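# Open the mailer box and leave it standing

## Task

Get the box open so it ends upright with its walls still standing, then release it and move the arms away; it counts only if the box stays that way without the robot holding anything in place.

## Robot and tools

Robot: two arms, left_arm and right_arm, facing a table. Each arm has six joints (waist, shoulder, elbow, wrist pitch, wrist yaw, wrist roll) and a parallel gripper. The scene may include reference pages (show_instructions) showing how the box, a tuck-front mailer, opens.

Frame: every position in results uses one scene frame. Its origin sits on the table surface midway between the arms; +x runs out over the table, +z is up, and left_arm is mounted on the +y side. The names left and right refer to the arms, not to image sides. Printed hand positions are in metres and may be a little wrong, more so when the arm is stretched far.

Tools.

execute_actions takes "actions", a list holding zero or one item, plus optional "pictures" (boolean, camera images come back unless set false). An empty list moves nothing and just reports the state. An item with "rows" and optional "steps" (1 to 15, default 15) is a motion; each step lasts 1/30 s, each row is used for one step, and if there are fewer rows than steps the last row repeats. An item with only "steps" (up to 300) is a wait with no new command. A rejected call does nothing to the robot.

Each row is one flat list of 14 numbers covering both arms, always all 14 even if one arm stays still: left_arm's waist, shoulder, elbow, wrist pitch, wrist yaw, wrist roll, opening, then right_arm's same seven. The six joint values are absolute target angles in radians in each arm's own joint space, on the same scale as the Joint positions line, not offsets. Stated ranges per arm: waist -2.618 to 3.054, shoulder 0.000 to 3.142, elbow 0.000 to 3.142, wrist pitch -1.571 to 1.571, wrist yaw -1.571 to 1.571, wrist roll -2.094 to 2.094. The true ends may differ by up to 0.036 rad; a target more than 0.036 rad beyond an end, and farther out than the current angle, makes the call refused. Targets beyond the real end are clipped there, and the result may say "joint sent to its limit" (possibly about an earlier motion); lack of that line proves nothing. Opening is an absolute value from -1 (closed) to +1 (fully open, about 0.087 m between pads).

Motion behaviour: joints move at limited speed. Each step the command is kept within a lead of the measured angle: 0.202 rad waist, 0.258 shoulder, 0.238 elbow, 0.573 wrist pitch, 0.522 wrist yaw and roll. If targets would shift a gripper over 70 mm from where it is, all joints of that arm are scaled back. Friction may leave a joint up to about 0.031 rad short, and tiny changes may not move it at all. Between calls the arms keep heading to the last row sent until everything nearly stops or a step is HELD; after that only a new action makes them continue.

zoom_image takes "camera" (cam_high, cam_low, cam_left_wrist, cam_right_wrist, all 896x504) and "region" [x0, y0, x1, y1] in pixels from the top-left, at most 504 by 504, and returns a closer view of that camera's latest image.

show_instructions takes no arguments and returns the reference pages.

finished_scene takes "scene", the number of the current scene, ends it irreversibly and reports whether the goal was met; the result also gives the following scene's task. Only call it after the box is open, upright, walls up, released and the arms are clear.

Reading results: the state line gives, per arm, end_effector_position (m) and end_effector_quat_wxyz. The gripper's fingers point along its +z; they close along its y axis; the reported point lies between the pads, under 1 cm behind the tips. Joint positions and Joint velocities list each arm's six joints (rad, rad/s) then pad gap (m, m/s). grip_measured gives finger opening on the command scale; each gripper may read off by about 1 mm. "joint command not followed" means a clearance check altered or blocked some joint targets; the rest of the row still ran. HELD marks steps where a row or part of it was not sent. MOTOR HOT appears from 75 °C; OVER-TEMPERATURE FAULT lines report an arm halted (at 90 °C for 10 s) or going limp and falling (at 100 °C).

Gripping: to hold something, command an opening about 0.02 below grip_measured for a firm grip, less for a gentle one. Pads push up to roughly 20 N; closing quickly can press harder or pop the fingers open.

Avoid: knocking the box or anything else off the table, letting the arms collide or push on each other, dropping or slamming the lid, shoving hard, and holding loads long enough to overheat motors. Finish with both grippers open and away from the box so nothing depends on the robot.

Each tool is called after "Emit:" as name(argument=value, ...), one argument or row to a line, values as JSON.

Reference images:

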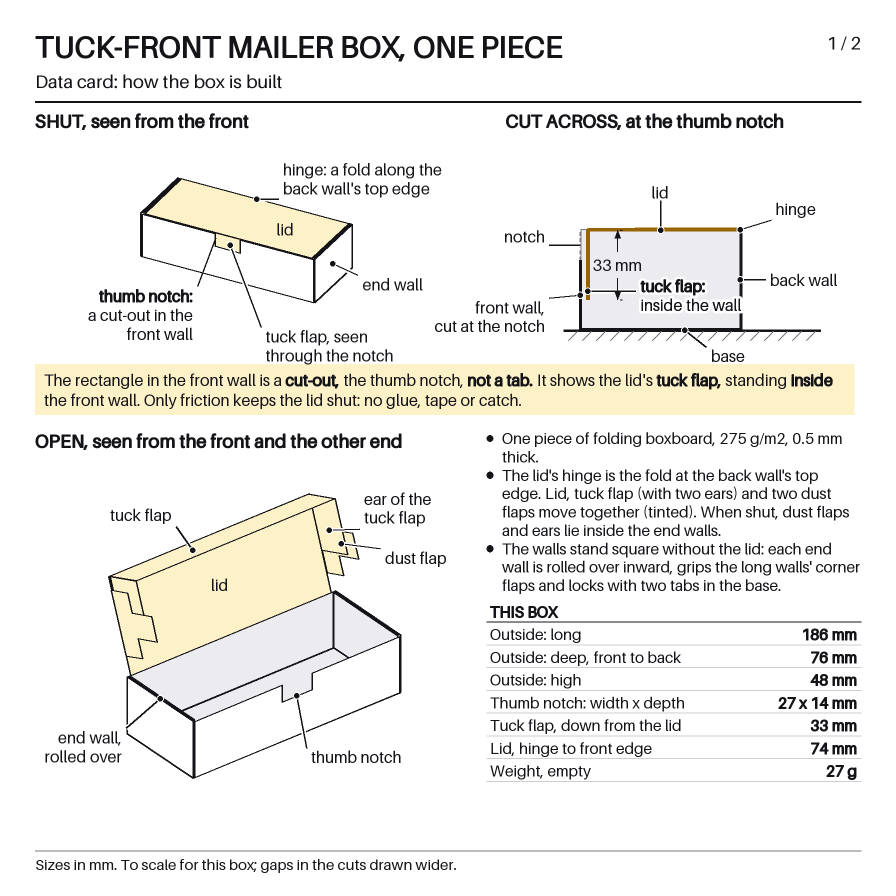

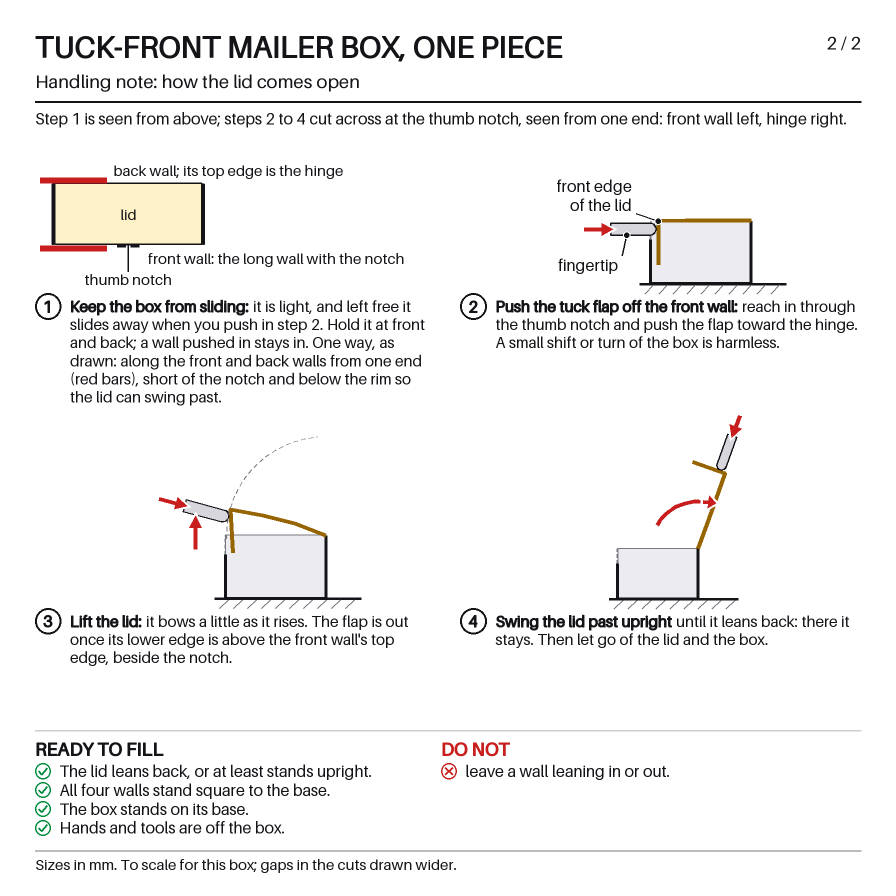

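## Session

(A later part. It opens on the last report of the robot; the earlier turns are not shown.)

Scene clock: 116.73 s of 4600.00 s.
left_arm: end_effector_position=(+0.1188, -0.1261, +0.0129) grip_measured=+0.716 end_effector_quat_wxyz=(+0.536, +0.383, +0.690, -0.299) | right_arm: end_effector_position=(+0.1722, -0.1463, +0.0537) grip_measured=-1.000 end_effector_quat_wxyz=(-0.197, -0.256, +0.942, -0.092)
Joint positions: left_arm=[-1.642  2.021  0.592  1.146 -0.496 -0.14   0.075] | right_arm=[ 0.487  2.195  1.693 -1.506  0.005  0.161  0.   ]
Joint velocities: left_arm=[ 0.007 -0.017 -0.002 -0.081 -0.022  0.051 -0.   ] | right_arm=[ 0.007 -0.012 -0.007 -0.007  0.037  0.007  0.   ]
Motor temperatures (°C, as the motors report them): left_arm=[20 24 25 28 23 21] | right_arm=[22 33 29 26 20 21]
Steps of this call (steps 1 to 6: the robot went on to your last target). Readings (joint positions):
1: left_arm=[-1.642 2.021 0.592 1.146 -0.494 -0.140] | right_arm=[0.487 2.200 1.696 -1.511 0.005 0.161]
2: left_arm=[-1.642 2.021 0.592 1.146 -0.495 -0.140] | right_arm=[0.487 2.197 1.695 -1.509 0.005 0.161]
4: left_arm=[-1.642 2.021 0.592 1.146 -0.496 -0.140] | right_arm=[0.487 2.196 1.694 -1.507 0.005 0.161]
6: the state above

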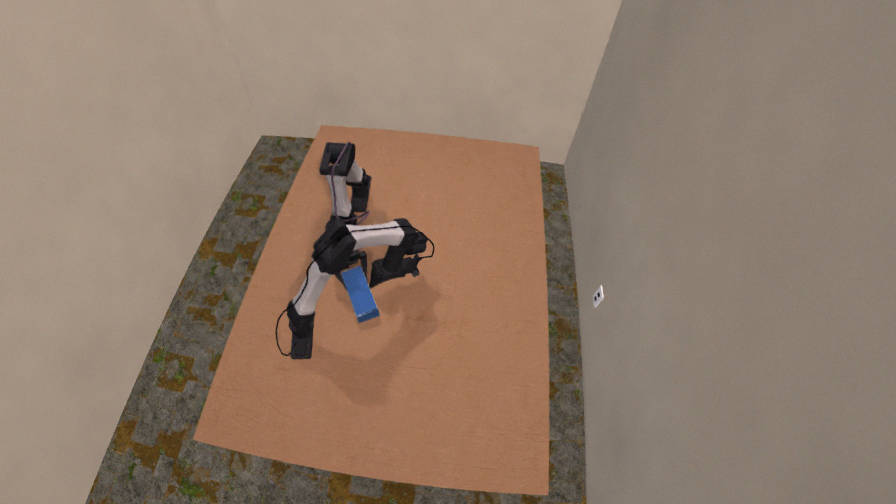

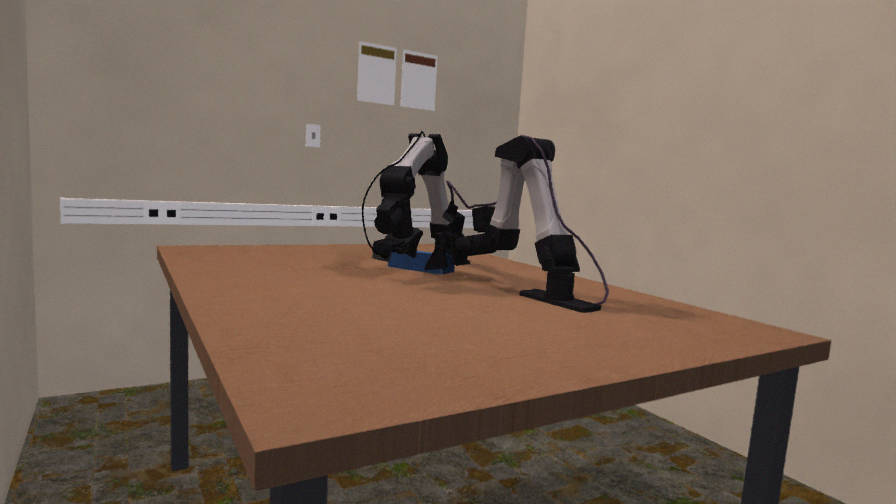

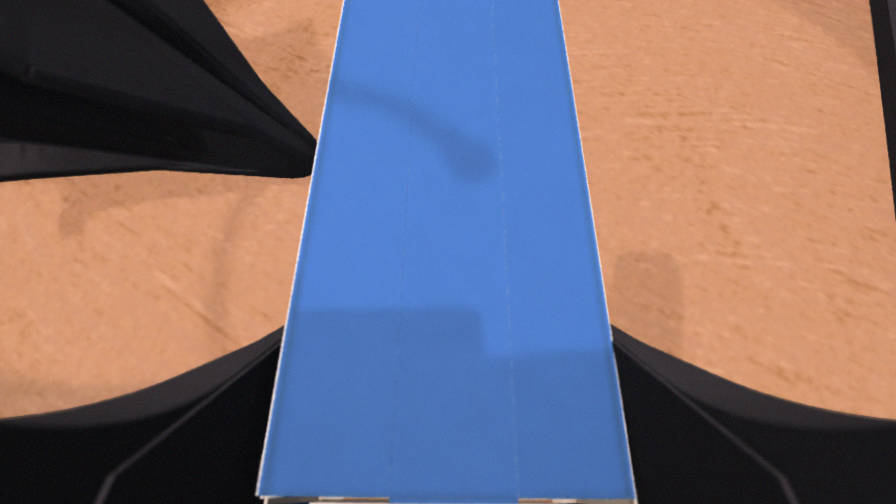

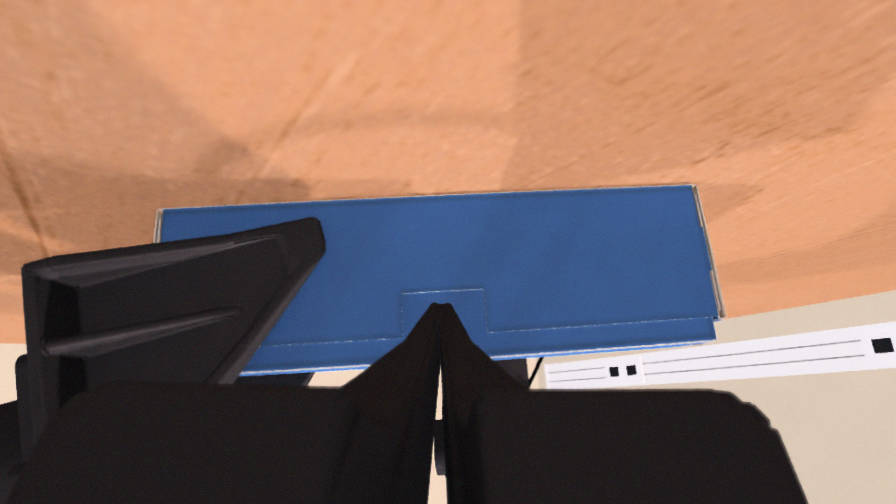

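Continue lifting with growing push.

Emit:
execute_actions(
  actions=[
    {"rows": [[-1.625,2.045,0.59,1.09,-0.575,-0.14,0.714, 0.49,2.178,1.657,-1.575,0,0.165,-1],[-1.625,2.045,0.59,1.09,-0.578,-0.14,0.714, 0.49,2.174,1.654,-1.575,0,0.165,-1],[-1.625,2.045,0.59,1.09,-0.581,-0.14,0.714, 0.49,2.17,1.651,-1.575,0,0.165,-1],[-1.625,2.045,0.59,1.09,-0.584,-0.14,0.714, 0.49,2.166,1.648,-1.575,0,0.165,-1],[-1.625,2.045,0.59,1.09,-0.587,-0.14,0.714, 0.49,2.162,1.645,-1.575,0,0.165,-1],[-1.625,2.045,0.59,1.09,-0.59,-0.14,0.714, 0.49,2.158,1.643,-1.575,0,0.165,-1],[-1.625,2.045,0.59,1.09,-0.59,-0.14,0.714, 0.49,2.154,1.641,-1.575,0,0.165,-1],[-1.625,2.045,0.59,1.09,-0.59,-0.14,0.714, 0.49,2.15,1.639,-1.575,0,0.165,-1],[-1.625,2.045,0.59,1.09,-0.59,-0.14,0.714, 0.49,2.146,1.637,-1.575,0,0.165,-1],[-1.625,2.045,0.59,1.09,-0.59,-0.14,0.714, 0.49,2.142,1.635,-1.575,0,0.165,-1],[-1.625,2.045,0.59,1.09,-0.59,-0.14,0.714, 0.49,2.138,1.633,-1.575,0,0.165,-1],[-1.625,2.045,0.59,1.09,-0.59,-0.14,0.714, 0.49,2.134,1.631,-1.575,0,0.165,-1],[-1.625,2.045,0.59,1.09,-0.59,-0.14,0.714, 0.49,2.13,1.629,-1.575,0,0.165,-1],[-1.625,2.045,0.59,1.09,-0.59,-0.14,0.714, 0.49,2.126,1.627,-1.575,0,0.165,-1],[-1.625,2.045,0.59,1.09,-0.59,-0.14,0.714, 0.49,2.122,1.625,-1.575,0,0.165,-1]], "steps": 15},
  ],
  pictures=false,
)

Emit:
execute_actions(
  actions=[
    {"steps": 6},
  ],
)

Scene clock: 119.00 s of 4600.00 s.
left_arm: end_effector_position=(+0.1198, -0.1258, +0.0136) grip_measured=+0.716 end_effector_quat_wxyz=(+0.539, +0.380, +0.690, -0.298) | right_arm: end_effector_position=(+0.1723, -0.1463, +0.0593) grip_measured=-1.000 end_effector_quat_wxyz=(-0.176, -0.257, +0.947, -0.082)
Joint positions: left_arm=[-1.642  2.021  0.592  1.149 -0.503 -0.14   0.075] | right_arm=[ 0.487  2.146  1.663 -1.479  0.005  0.161  0.   ]
Joint velocities: left_arm=[ 0.007 -0.002 -0.002  0.081  0.037 -0.022  0.001] | right_arm=[ 0.002 -0.11  -0.061  0.066  0.051  0.051  0.   ]
Motor temperatures (°C, as the motors report them): left_arm=[20 24 25 28 23 21] | right_arm=[22 34 28 26 20 21]
Steps of this call (steps 1 to 15: the robot went on to your last target; steps 16 to 53: nothing new was sent; steps 54 to 68: all 15 steps of this action). Readings (joint positions):
54: left_arm=[-1.642 2.021 0.592 1.146 -0.497 -0.140] | right_arm=[0.487 2.195 1.693 -1.506 0.005 0.161]
55: left_arm=[-1.642 2.021 0.592 1.146 -0.497 -0.140] | right_arm=[0.487 2.195 1.693 -1.506 0.005 0.161]
57: left_arm=[-1.642 2.021 0.592 1.145 -0.498 -0.140] | right_arm=[0.487 2.191 1.688 -1.501 0.005 0.161]
61: left_arm=[-1.642 2.021 0.592 1.146 -0.501 -0.140] | right_arm=[0.487 2.173 1.677 -1.490 0.005 0.161]
68: the state above

Scene clock: 119.20 s of 4600.00 s.
left_arm: end_effector_position=(+0.1201, -0.1258, +0.0139) grip_measured=+0.716 end_effector_quat_wxyz=(+0.539, +0.380, +0.690, -0.298) | right_arm: end_effector_position=(+0.1724, -0.1463, +0.0611) grip_measured=-1.000 end_effector_quat_wxyz=(-0.173, -0.258, +0.947, -0.081)
Joint positions: left_arm=[-1.642  2.021  0.592  1.15  -0.505 -0.14   0.075] | right_arm=[ 0.487  2.137  1.66  -1.477  0.005  0.161  0.   ]
Joint velocities: left_arm=[-0.022 -0.002 -0.017  0.022 -0.007  0.037 -0.002] | right_arm=[-0.017  0.012 -0.007  0.051 -0.051  0.037  0.   ]
Motor temperatures (°C, as the motors report them): left_arm=[20 24 25 28 23 21] | right_arm=[22 34 28 26 20 21]
Steps of this call (steps 1 to 6: the robot went on to your last target). Readings (joint positions):
1: left_arm=[-1.642 2.021 0.592 1.149 -0.503 -0.140] | right_arm=[0.487 2.142 1.661 -1.478 0.005 0.161]
2: left_arm=[-1.642 2.021 0.592 1.149 -0.504 -0.140] | right_arm=[0.487 2.140 1.660 -1.478 0.005 0.161]
4: left_arm=[-1.642 2.021 0.592 1.150 -0.504 -0.140] | right_arm=[0.487 2.137 1.660 -1.478 0.005 0.161]
6: the state above

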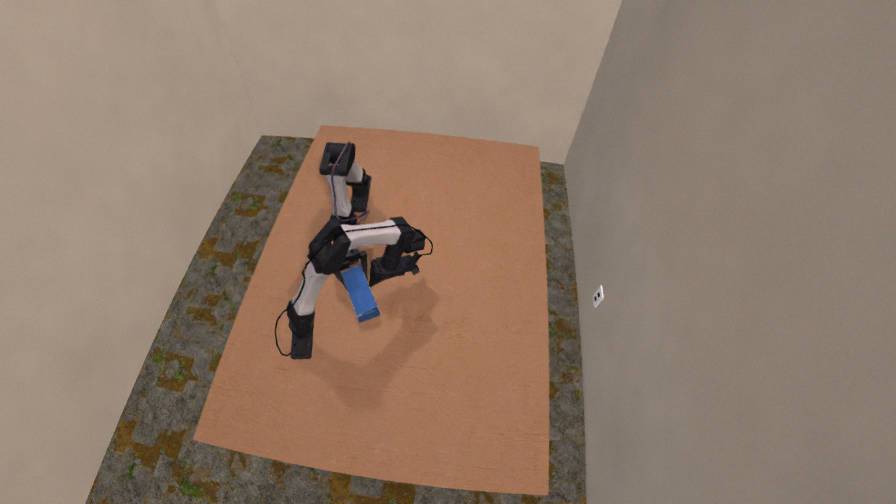

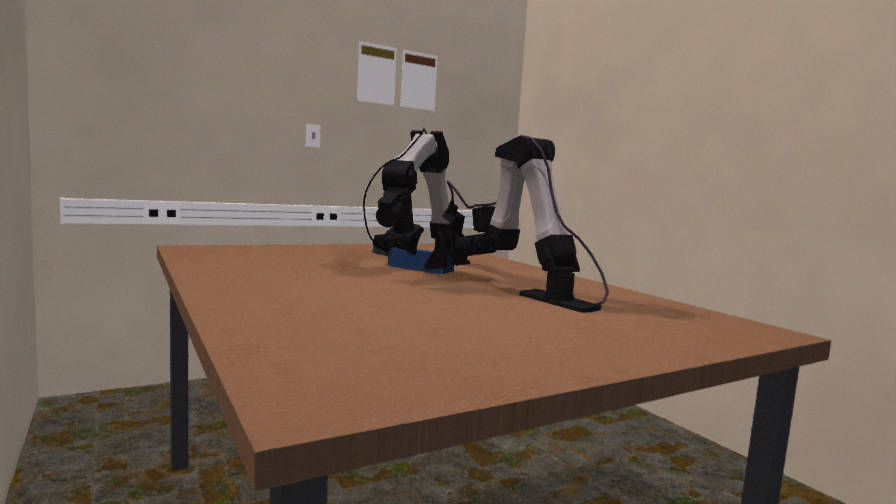

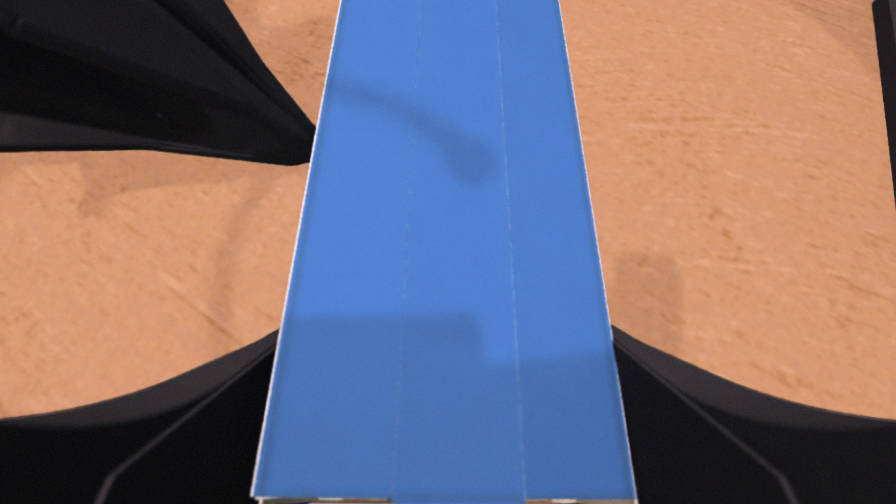

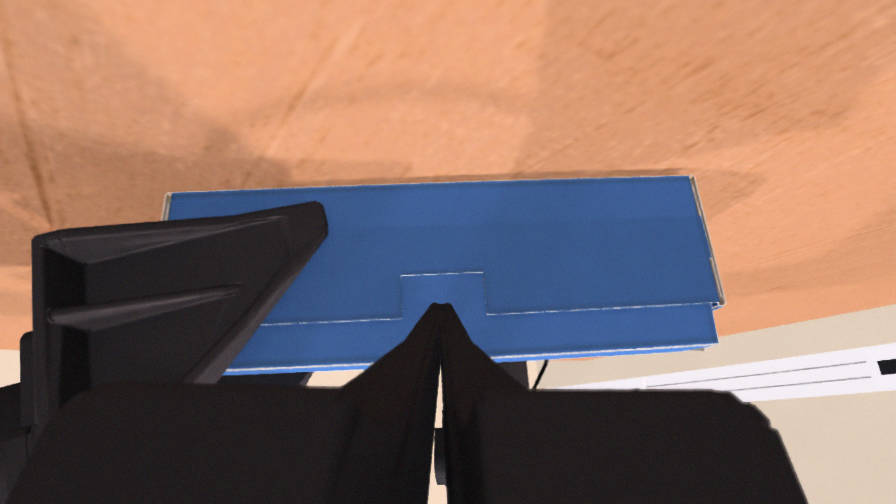

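Emit:
execute_actions(
  actions=[
    {"rows": [[-1.625,2.045,0.59,1.085,-0.595,-0.14,0.714, 0.49,2.118,1.623,-1.575,0,0.165,-1],[-1.625,2.045,0.59,1.085,-0.595,-0.14,0.714, 0.49,2.114,1.621,-1.575,0,0.165,-1],[-1.625,2.045,0.59,1.085,-0.595,-0.14,0.714, 0.49,2.11,1.619,-1.575,0,0.165,-1],[-1.625,2.045,0.59,1.085,-0.595,-0.14,0.714, 0.49,2.106,1.617,-1.575,0,0.165,-1],[-1.625,2.045,0.59,1.085,-0.595,-0.14,0.714, 0.49,2.102,1.615,-1.575,0,0.165,-1],[-1.625,2.045,0.59,1.085,-0.595,-0.14,0.714, 0.49,2.098,1.613,-1.575,0,0.165,-1],[-1.625,2.045,0.59,1.085,-0.595,-0.14,0.714, 0.49,2.094,1.611,-1.575,0,0.165,-1],[-1.625,2.045,0.59,1.085,-0.595,-0.14,0.714, 0.49,2.09,1.609,-1.575,0,0.165,-1],[-1.625,2.045,0.59,1.085,-0.595,-0.14,0.714, 0.49,2.086,1.607,-1.575,0,0.165,-1],[-1.625,2.045,0.59,1.085,-0.595,-0.14,0.714, 0.49,2.082,1.605,-1.575,0,0.165,-1],[-1.625,2.045,0.59,1.085,-0.595,-0.14,0.714, 0.49,2.078,1.603,-1.575,0,0.165,-1],[-1.625,2.045,0.59,1.085,-0.595,-0.14,0.714, 0.49,2.074,1.601,-1.575,0,0.165,-1],[-1.625,2.045,0.59,1.085,-0.595,-0.14,0.714, 0.49,2.07,1.599,-1.575,0,0.165,-1]], "steps": 15},
  ],
  pictures=false,
)

Emit:
execute_actions(
  actions=[
    {"steps": 4},
  ],
)

Scene clock: 121.90 s of 4600.00 s.
left_arm: end_effector_position=(+0.1201, -0.1254, +0.0131) grip_measured=+0.716 end_effector_quat_wxyz=(+0.538, +0.381, +0.691, -0.296) | right_arm: end_effector_position=(+0.1705, -0.1477, +0.0712) grip_measured=-1.000 end_effector_quat_wxyz=(-0.156, -0.258, +0.951, -0.073)
Joint positions: left_arm=[-1.642  2.021  0.592  1.146 -0.505 -0.14   0.075] | right_arm=[ 0.487  2.084  1.637 -1.471  0.005  0.162  0.   ]
Joint velocities: left_arm=[-0.012  0.002 -0.002 -0.095  0.037  0.007 -0.002] | right_arm=[ 0.012 -0.066 -0.012 -0.022 -0.022 -0.037  0.   ]
Motor temperatures (°C, as the motors report them): left_arm=[20 24 25 28 23 21] | right_arm=[22 34 28 26 20 21]
Steps of this call (steps 1 to 15: the robot went on to your last target; steps 16 to 66: nothing new was sent; steps 67 to 81: all 15 steps of this action). Readings (joint positions):
67: left_arm=[-1.642 2.021 0.592 1.150 -0.505 -0.140] | right_arm=[0.487 2.137 1.659 -1.477 0.005 0.161]
68: left_arm=[-1.642 2.021 0.592 1.150 -0.505 -0.140] | right_arm=[0.487 2.137 1.659 -1.477 0.005 0.161]
70: left_arm=[-1.642 2.021 0.592 1.150 -0.505 -0.140] | right_arm=[0.487 2.133 1.656 -1.475 0.005 0.161]
74: left_arm=[-1.642 2.021 0.592 1.150 -0.505 -0.140] | right_arm=[0.487 2.114 1.648 -1.471 0.005 0.161]
81: the state above

Scene clock: 122.03 s of 4600.00 s.
left_arm: end_effector_position=(+0.1201, -0.1251, +0.0126) grip_measured=+0.716 end_effector_quat_wxyz=(+0.538, +0.381, +0.691, -0.296) | right_arm: end_effector_position=(+0.1703, -0.1477, +0.0717) grip_measured=-1.000 end_effector_quat_wxyz=(-0.156, -0.257, +0.951, -0.073)
Joint positions: left_arm=[-1.642  2.021  0.592  1.144 -0.505 -0.14   0.075] | right_arm=[ 0.487  2.081  1.636 -1.471  0.004  0.163  0.   ]
Joint velocities: left_arm=[-0.002  0.007 -0.007  0.007 -0.066  0.051 -0.   ] | right_arm=[-0.007  0.007 -0.002 -0.007  0.007  0.022  0.   ]
Motor temperatures (°C, as the motors report them): left_arm=[20 24 25 28 23 21] | right_arm=[22 34 28 26 20 21]
Steps of this call (steps 1 to 4: the robot went on to your last target). Readings (joint positions):
1: left_arm=[-1.642 2.021 0.592 1.145 -0.505 -0.140] | right_arm=[0.487 2.082 1.637 -1.471 0.005 0.162]
2: left_arm=[-1.642 2.021 0.592 1.144 -0.505 -0.140] | right_arm=[0.487 2.081 1.637 -1.471 0.004 0.162]
4: the state above

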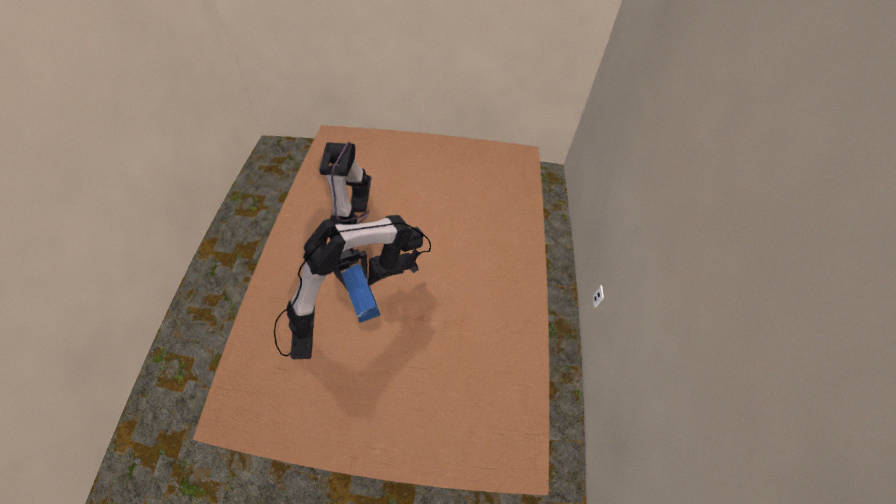

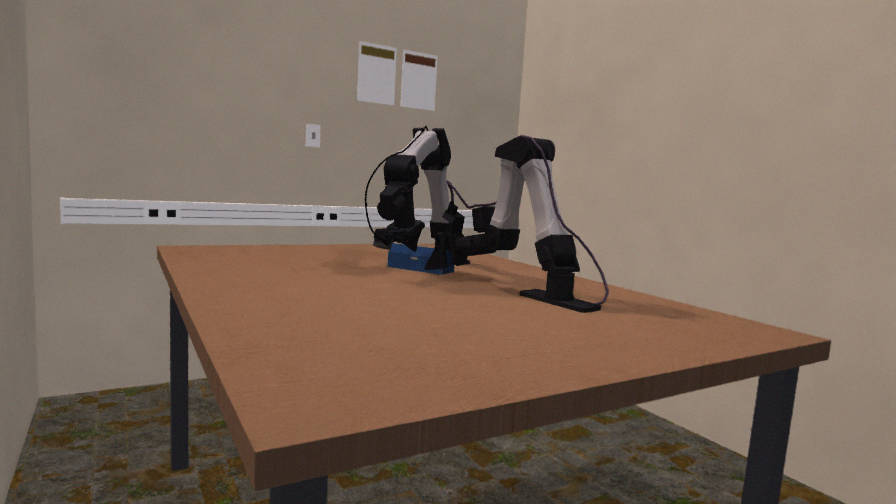

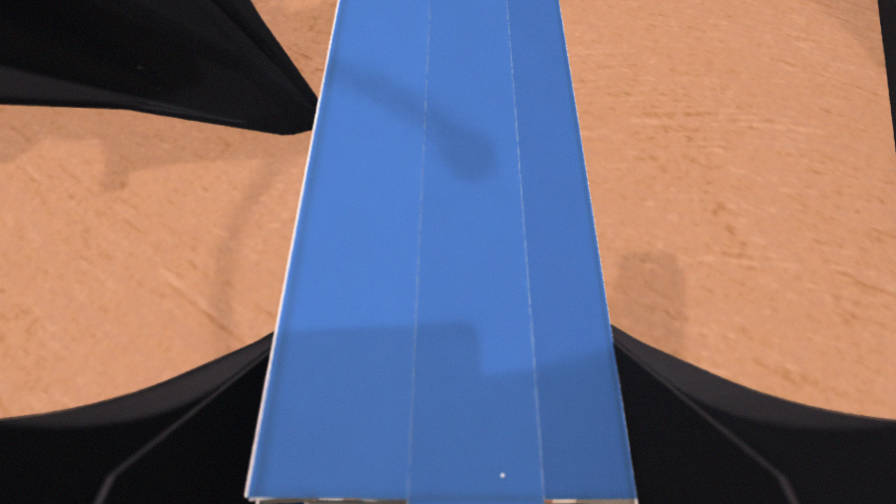

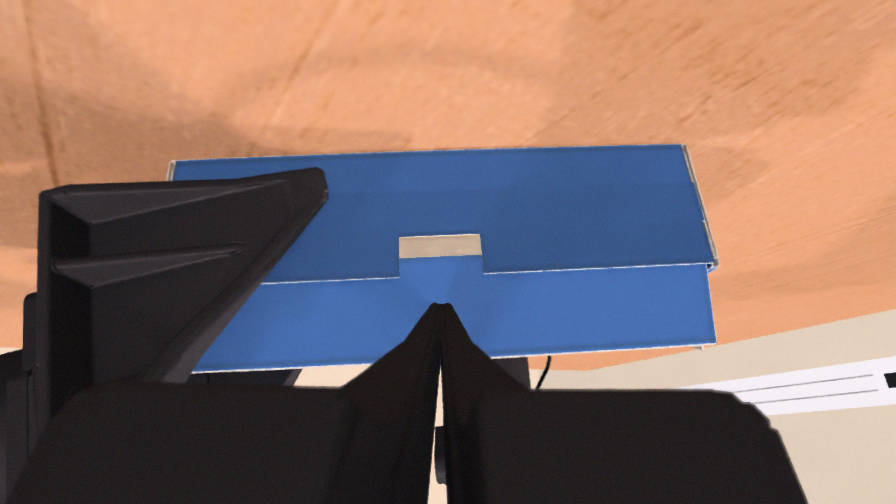

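Emit:
execute_actions(
  actions=[],
)

Scene clock: 125.23 s of 4600.00 s.
left_arm: end_effector_position=(+0.1201, -0.1251, +0.0126) grip_measured=+0.716 end_effector_quat_wxyz=(+0.538, +0.381, +0.691, -0.296) | right_arm: end_effector_position=(+0.1703, -0.1477, +0.0717) grip_measured=-1.000 end_effector_quat_wxyz=(-0.156, -0.257, +0.951, -0.073)
Joint positions: left_arm=[-1.642  2.021  0.592  1.144 -0.505 -0.14   0.075] | right_arm=[ 0.487  2.081  1.636 -1.471  0.004  0.163  0.   ]
Joint velocities: left_arm=[-0.012  0.007 -0.022  0.007 -0.051 -0.095  0.   ] | right_arm=[-0.012 -0.017 -0.002  0.007 -0.022  0.081  0.   ]
Motor temperatures (°C, as the motors report them): left_arm=[20 24 25 28 23 21] | right_arm=[22 35 28 27 20 21]
Steps of this call (steps 1 to 15: the robot went on to your last target; steps 16 to 90: nothing new was sent; then 0.20 s passed at rest). Readings (joint positions):
1: left_arm=[-1.642 2.021 0.592 1.144 -0.505 -0.140] | right_arm=[0.487 2.081 1.636 -1.471 0.004 0.163]
2: left_arm=[-1.642 2.021 0.592 1.144 -0.505 -0.140] | right_arm=[0.487 2.081 1.636 -1.471 0.004 0.163]
4: left_arm=[-1.642 2.021 0.592 1.144 -0.505 -0.140] | right_arm=[0.487 2.081 1.636 -1.471 0.004 0.163]
8: left_arm=[-1.642 2.021 0.592 1.144 -0.505 -0.140] | right_arm=[0.487 2.081 1.636 -1.471 0.004 0.163]
90: the state above
All arms were judged still, so your last target was given up. Only a new action makes them travel on or press farther. Fingers that are still opening or closing keep moving.

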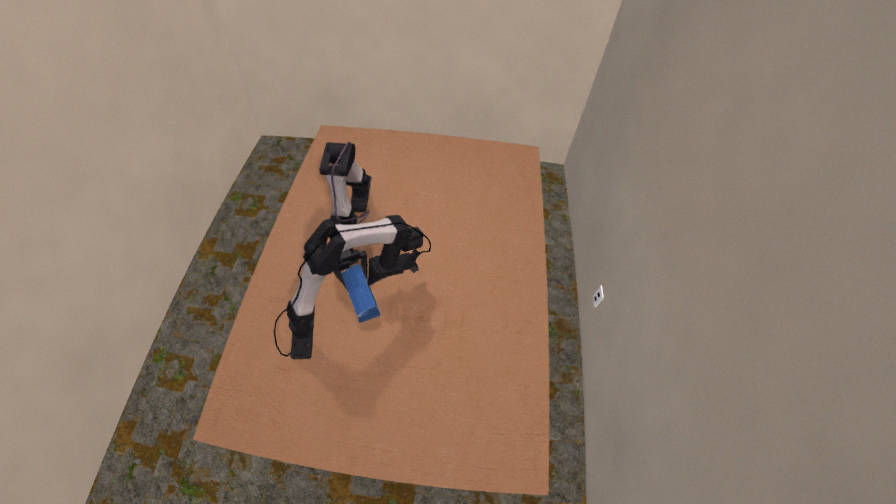

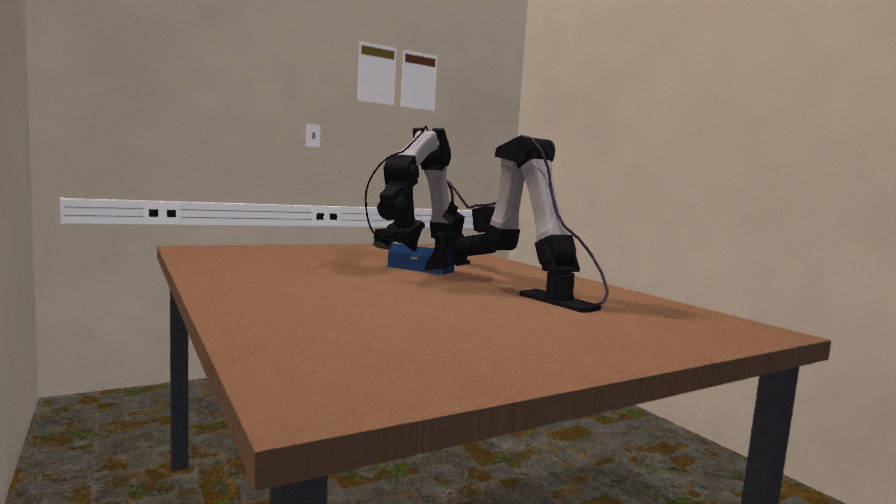

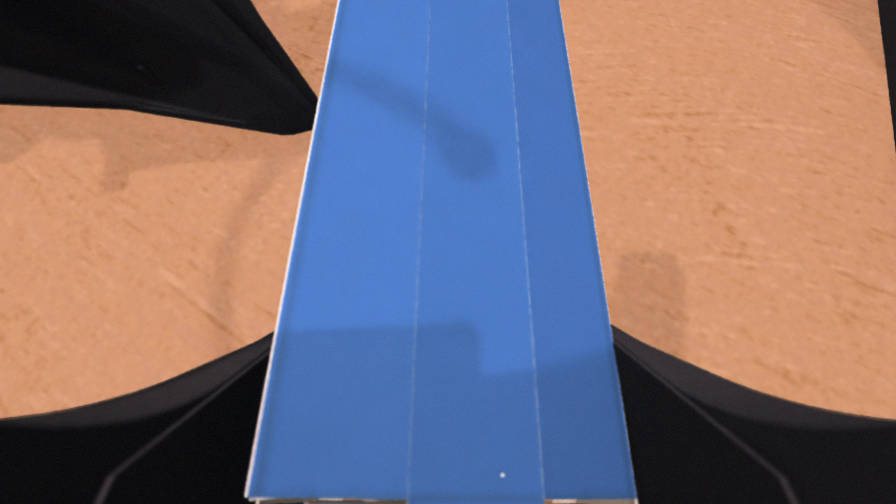

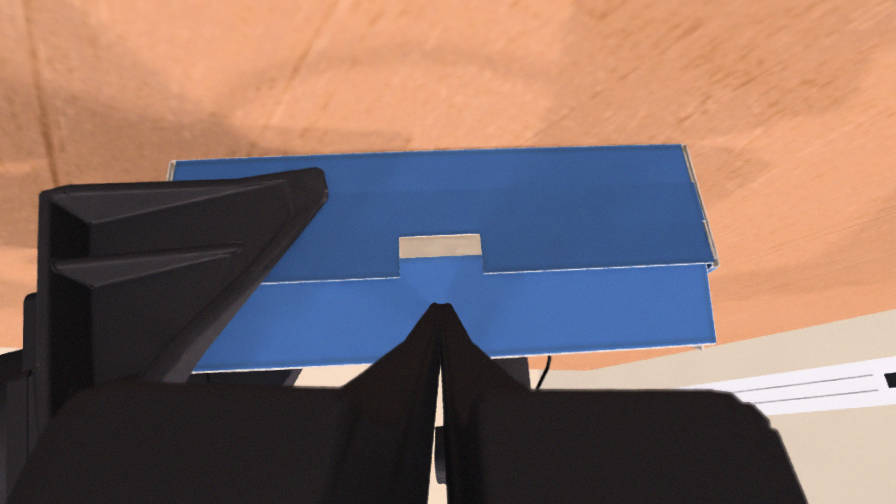

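Emit:
execute_actions(
  actions=[
    {"rows":[[-1.625,2.045,0.59,1.085,-0.595,-0.14,0.714,0.49,2.066,1.597,-1.575,0,0.165,-1],[-1.625,2.045,0.59,1.085,-0.595,-0.14,0.714,0.49,2.062,1.595,-1.575,0,0.165,-1],[-1.625,2.045,0.59,1.085,-0.595,-0.14,0.714,0.49,2.058,1.593,-1.575,0,0.165,-1],[-1.625,2.045,0.59,1.085,-0.595,-0.14,0.714,0.49,2.054,1.591,-1.575,0,0.165,-1],[-1.625,2.045,0.59,1.085,-0.595,-0.14,0.714,0.49,2.05,1.589,-1.575,0,0.165,-1],[-1.625,2.045,0.59,1.085,-0.595,-0.14,0.714,0.49,2.046,1.587,-1.575,0,0.165,-1],[-1.625,2.045,0.59,1.085,-0.595,-0.14,0.714,0.49,2.042,1.585,-1.575,0,0.165,-1],[-1.625,2.045,0.59,1.085,-0.595,-0.14,0.714,0.49,2.038,1.583,-1.575,0,0.165,-1],[-1.625,2.045,0.59,1.085,-0.595,-0.14,0.714,0.49,2.034,1.581,-1.575,0,0.165,-1],[-1.625,2.045,0.59,1.085,-0.595,-0.14,0.714,0.49,2.03,1.579,-1.575,0,0.165,-1],[-1.625,2.045,0.59,1.085,-0.595,-0.14,0.714,0.49,2.026,1.577,-1.575,0,0.165,-1],[-1.625,2.045,0.59,1.085,-0.595,-0.14,0.714,0.49,2.022,1.575,-1.575,0,0.165,-1]],"steps":15},
  ],
)

Scene clock: 127.27 s of 4600.00 s.
left_arm: end_effector_position=(+0.1198, -0.1252, +0.0124) grip_measured=+0.716 end_effector_quat_wxyz=(+0.537, +0.382, +0.691, -0.296) | right_arm: end_effector_position=(+0.1674, -0.1497, +0.0819) grip_measured=-1.000 end_effector_quat_wxyz=(-0.142, -0.257, +0.954, -0.066)
Joint positions: left_arm=[-1.642  2.021  0.592  1.143 -0.503 -0.14   0.075] | right_arm=[ 0.487  2.03   1.616 -1.471  0.003  0.164  0.   ]
Joint velocities: left_arm=[-0.002  0.007  0.002  0.007  0.007 -0.007 -0.001] | right_arm=[-0.002 -0.037 -0.012 -0.007  0.037  0.007  0.   ]
Motor temperatures (°C, as the motors report them): left_arm=[20 24 25 28 24 21] | right_arm=[22 35 28 27 20 21]
Steps of this call (steps 1 to 46: nothing new was sent; steps 47 to 61: all 15 steps of this action). Readings (joint positions):
47: left_arm=[-1.642 2.021 0.592 1.144 -0.505 -0.140] | right_arm=[0.487 2.081 1.636 -1.471 0.004 0.163]
48: left_arm=[-1.642 2.021 0.592 1.144 -0.505 -0.140] | right_arm=[0.487 2.081 1.636 -1.471 0.004 0.163]
50: left_arm=[-1.642 2.021 0.592 1.144 -0.505 -0.140] | right_arm=[0.487 2.078 1.634 -1.471 0.004 0.163]
54: left_arm=[-1.642 2.021 0.592 1.144 -0.503 -0.140] | right_arm=[0.487 2.058 1.626 -1.471 0.003 0.164]
61: the state above

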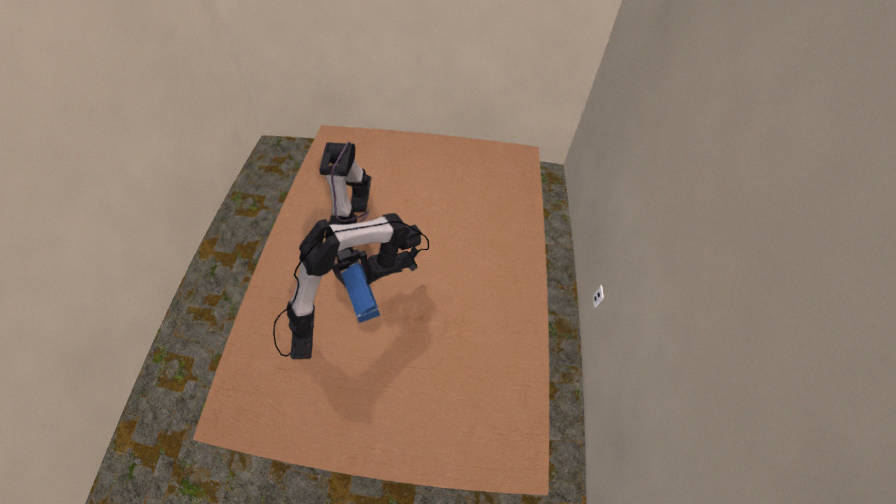

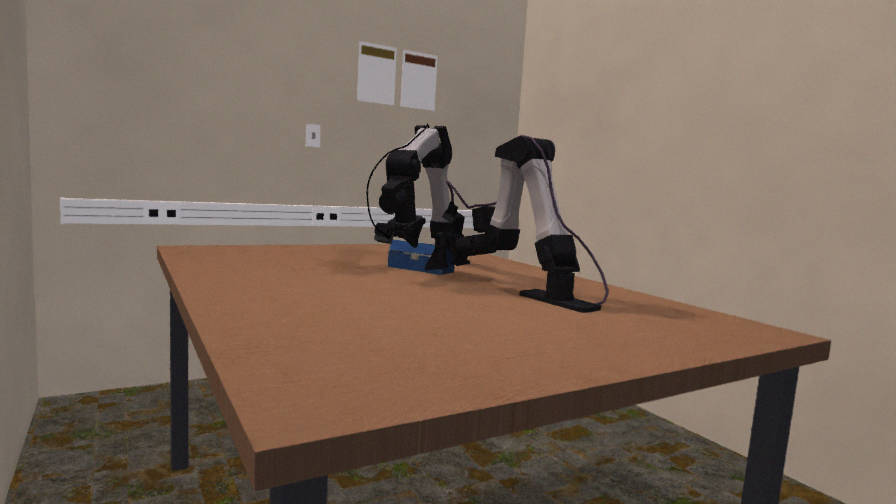

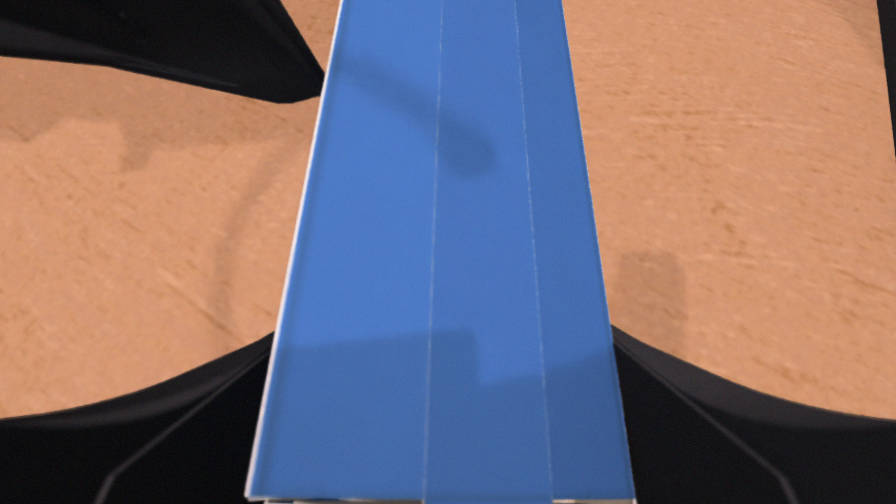

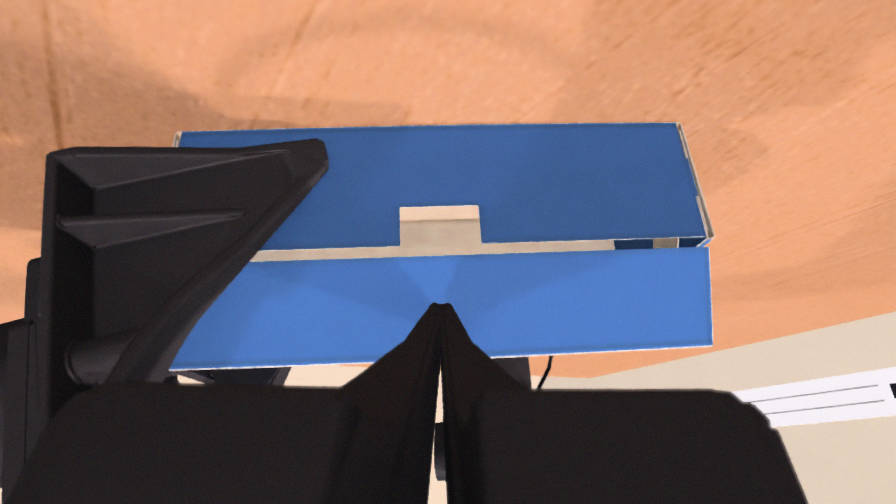

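Emit:
execute_actions(
  actions=[
    {"rows":[[-1.625,2.045,0.59,1.085,-0.595,-0.14,0.714,0.49,2.017,1.572,-1.575,0,0.165,-1],[-1.625,2.045,0.59,1.085,-0.595,-0.14,0.714,0.491,2.012,1.569,-1.575,0,0.165,-1],[-1.625,2.045,0.59,1.085,-0.59,-0.14,0.714,0.492,2.007,1.566,-1.573,0,0.165,-1],[-1.625,2.045,0.59,1.085,-0.59,-0.14,0.714,0.493,2.002,1.563,-1.571,0,0.165,-1],[-1.625,2.045,0.59,1.09,-0.585,-0.14,0.714,0.494,1.997,1.56,-1.569,0,0.165,-1],[-1.625,2.045,0.59,1.09,-0.585,-0.14,0.714,0.495,1.992,1.557,-1.567,0,0.165,-1],[-1.625,2.045,0.59,1.09,-0.58,-0.14,0.714,0.496,1.987,1.554,-1.565,0,0.165,-1],[-1.625,2.045,0.59,1.09,-0.58,-0.14,0.714,0.497,1.982,1.551,-1.563,0,0.165,-1],[-1.625,2.045,0.59,1.095,-0.575,-0.14,0.714,0.498,1.977,1.548,-1.561,0,0.165,-1],[-1.625,2.045,0.59,1.095,-0.575,-0.14,0.714,0.499,1.972,1.545,-1.559,0,0.165,-1],[-1.625,2.045,0.59,1.095,-0.57,-0.14,0.714,0.5,1.967,1.542,-1.557,0,0.165,-1],[-1.625,2.045,0.59,1.1,-0.57,-0.14,0.714,0.501,1.962,1.539,-1.555,0,0.165,-1],[-1.625,2.045,0.59,1.1,-0.57,-0.14,0.714,0.502,1.957,1.536,-1.555,0,0.165,-1]],"steps":15},
  ],
)

Scene clock: 130.20 s of 4600.00 s.
left_arm: end_effector_position=(+0.1186, -0.1258, +0.0122) grip_measured=+0.716 end_effector_quat_wxyz=(+0.535, +0.384, +0.690, -0.298) | right_arm: end_effector_position=(+0.1615, -0.1530, +0.0942) grip_measured=-1.000 end_effector_quat_wxyz=(-0.125, -0.259, +0.956, -0.058)
Joint positions: left_arm=[-1.642  2.021  0.592  1.143 -0.495 -0.14   0.075] | right_arm=[ 0.49   1.961  1.583 -1.469  0.001  0.164  0.   ]
Joint velocities: left_arm=[ 0.002 -0.017  0.002 -0.081 -0.037 -0.066 -0.   ] | right_arm=[-0.022 -0.081 -0.022  0.037  0.007  0.007  0.   ]
Motor temperatures (°C, as the motors report them): left_arm=[20 24 24 28 24 21] | right_arm=[22 35 28 27 20 21]
Steps of this call (steps 1 to 15: the robot went on to your last target; steps 16 to 73: nothing new was sent; steps 74 to 88: all 15 steps of this action). Readings (joint positions):
74: left_arm=[-1.642 2.021 0.592 1.143 -0.503 -0.140] | right_arm=[0.487 2.030 1.616 -1.471 0.003 0.164]
75: left_arm=[-1.642 2.021 0.592 1.143 -0.503 -0.140] | right_arm=[0.487 2.029 1.616 -1.471 0.003 0.164]
77: left_arm=[-1.642 2.021 0.592 1.143 -0.502 -0.140] | right_arm=[0.487 2.023 1.610 -1.470 0.003 0.164]
81: left_arm=[-1.642 2.021 0.592 1.143 -0.498 -0.140] | right_arm=[0.487 1.999 1.600 -1.469 0.002 0.164]
88: the state above

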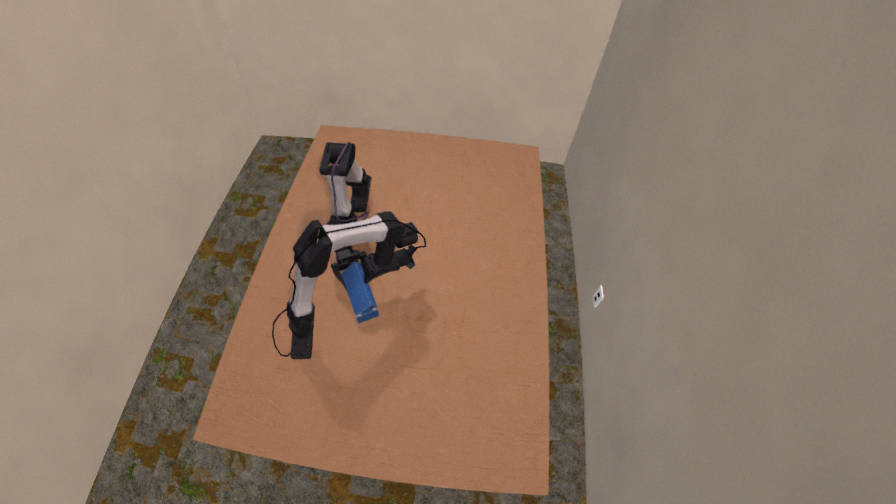

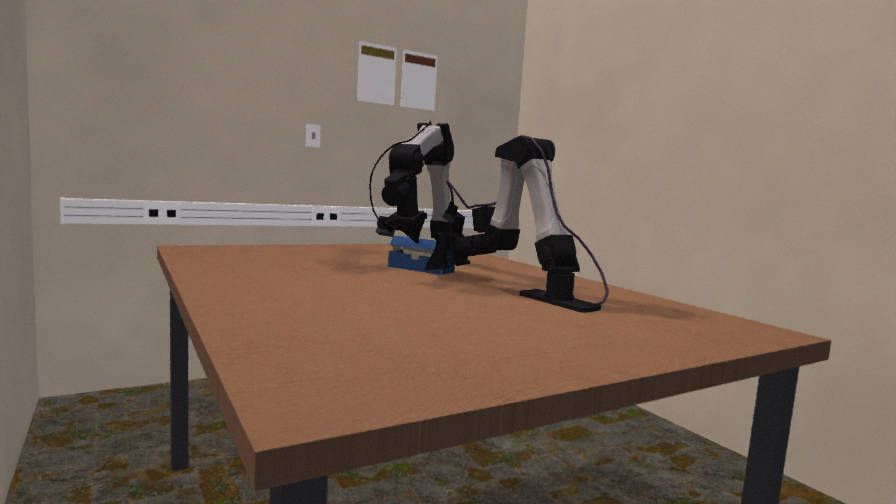

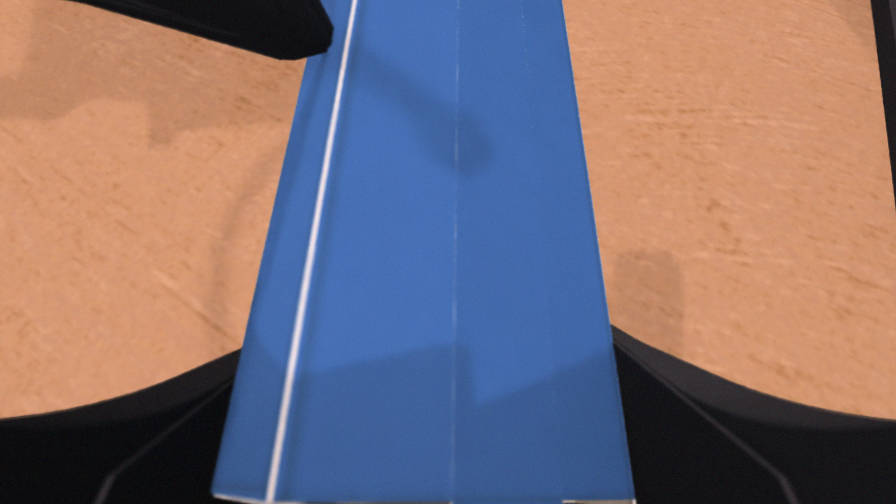

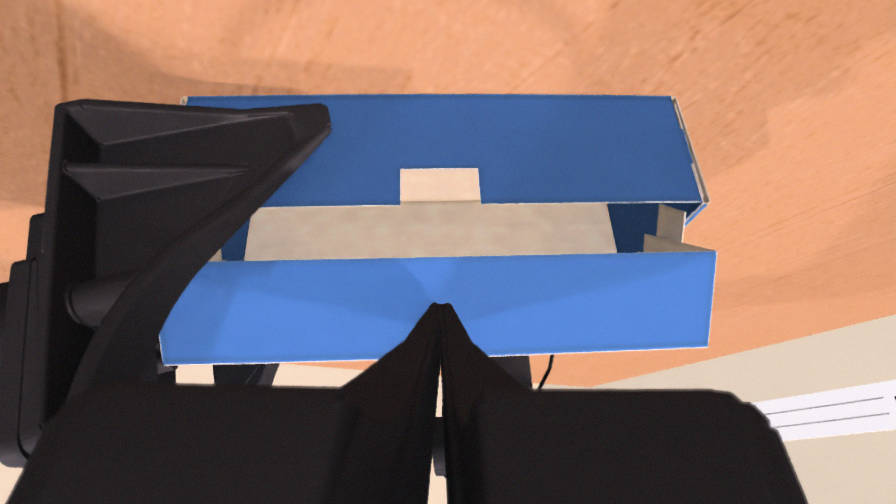

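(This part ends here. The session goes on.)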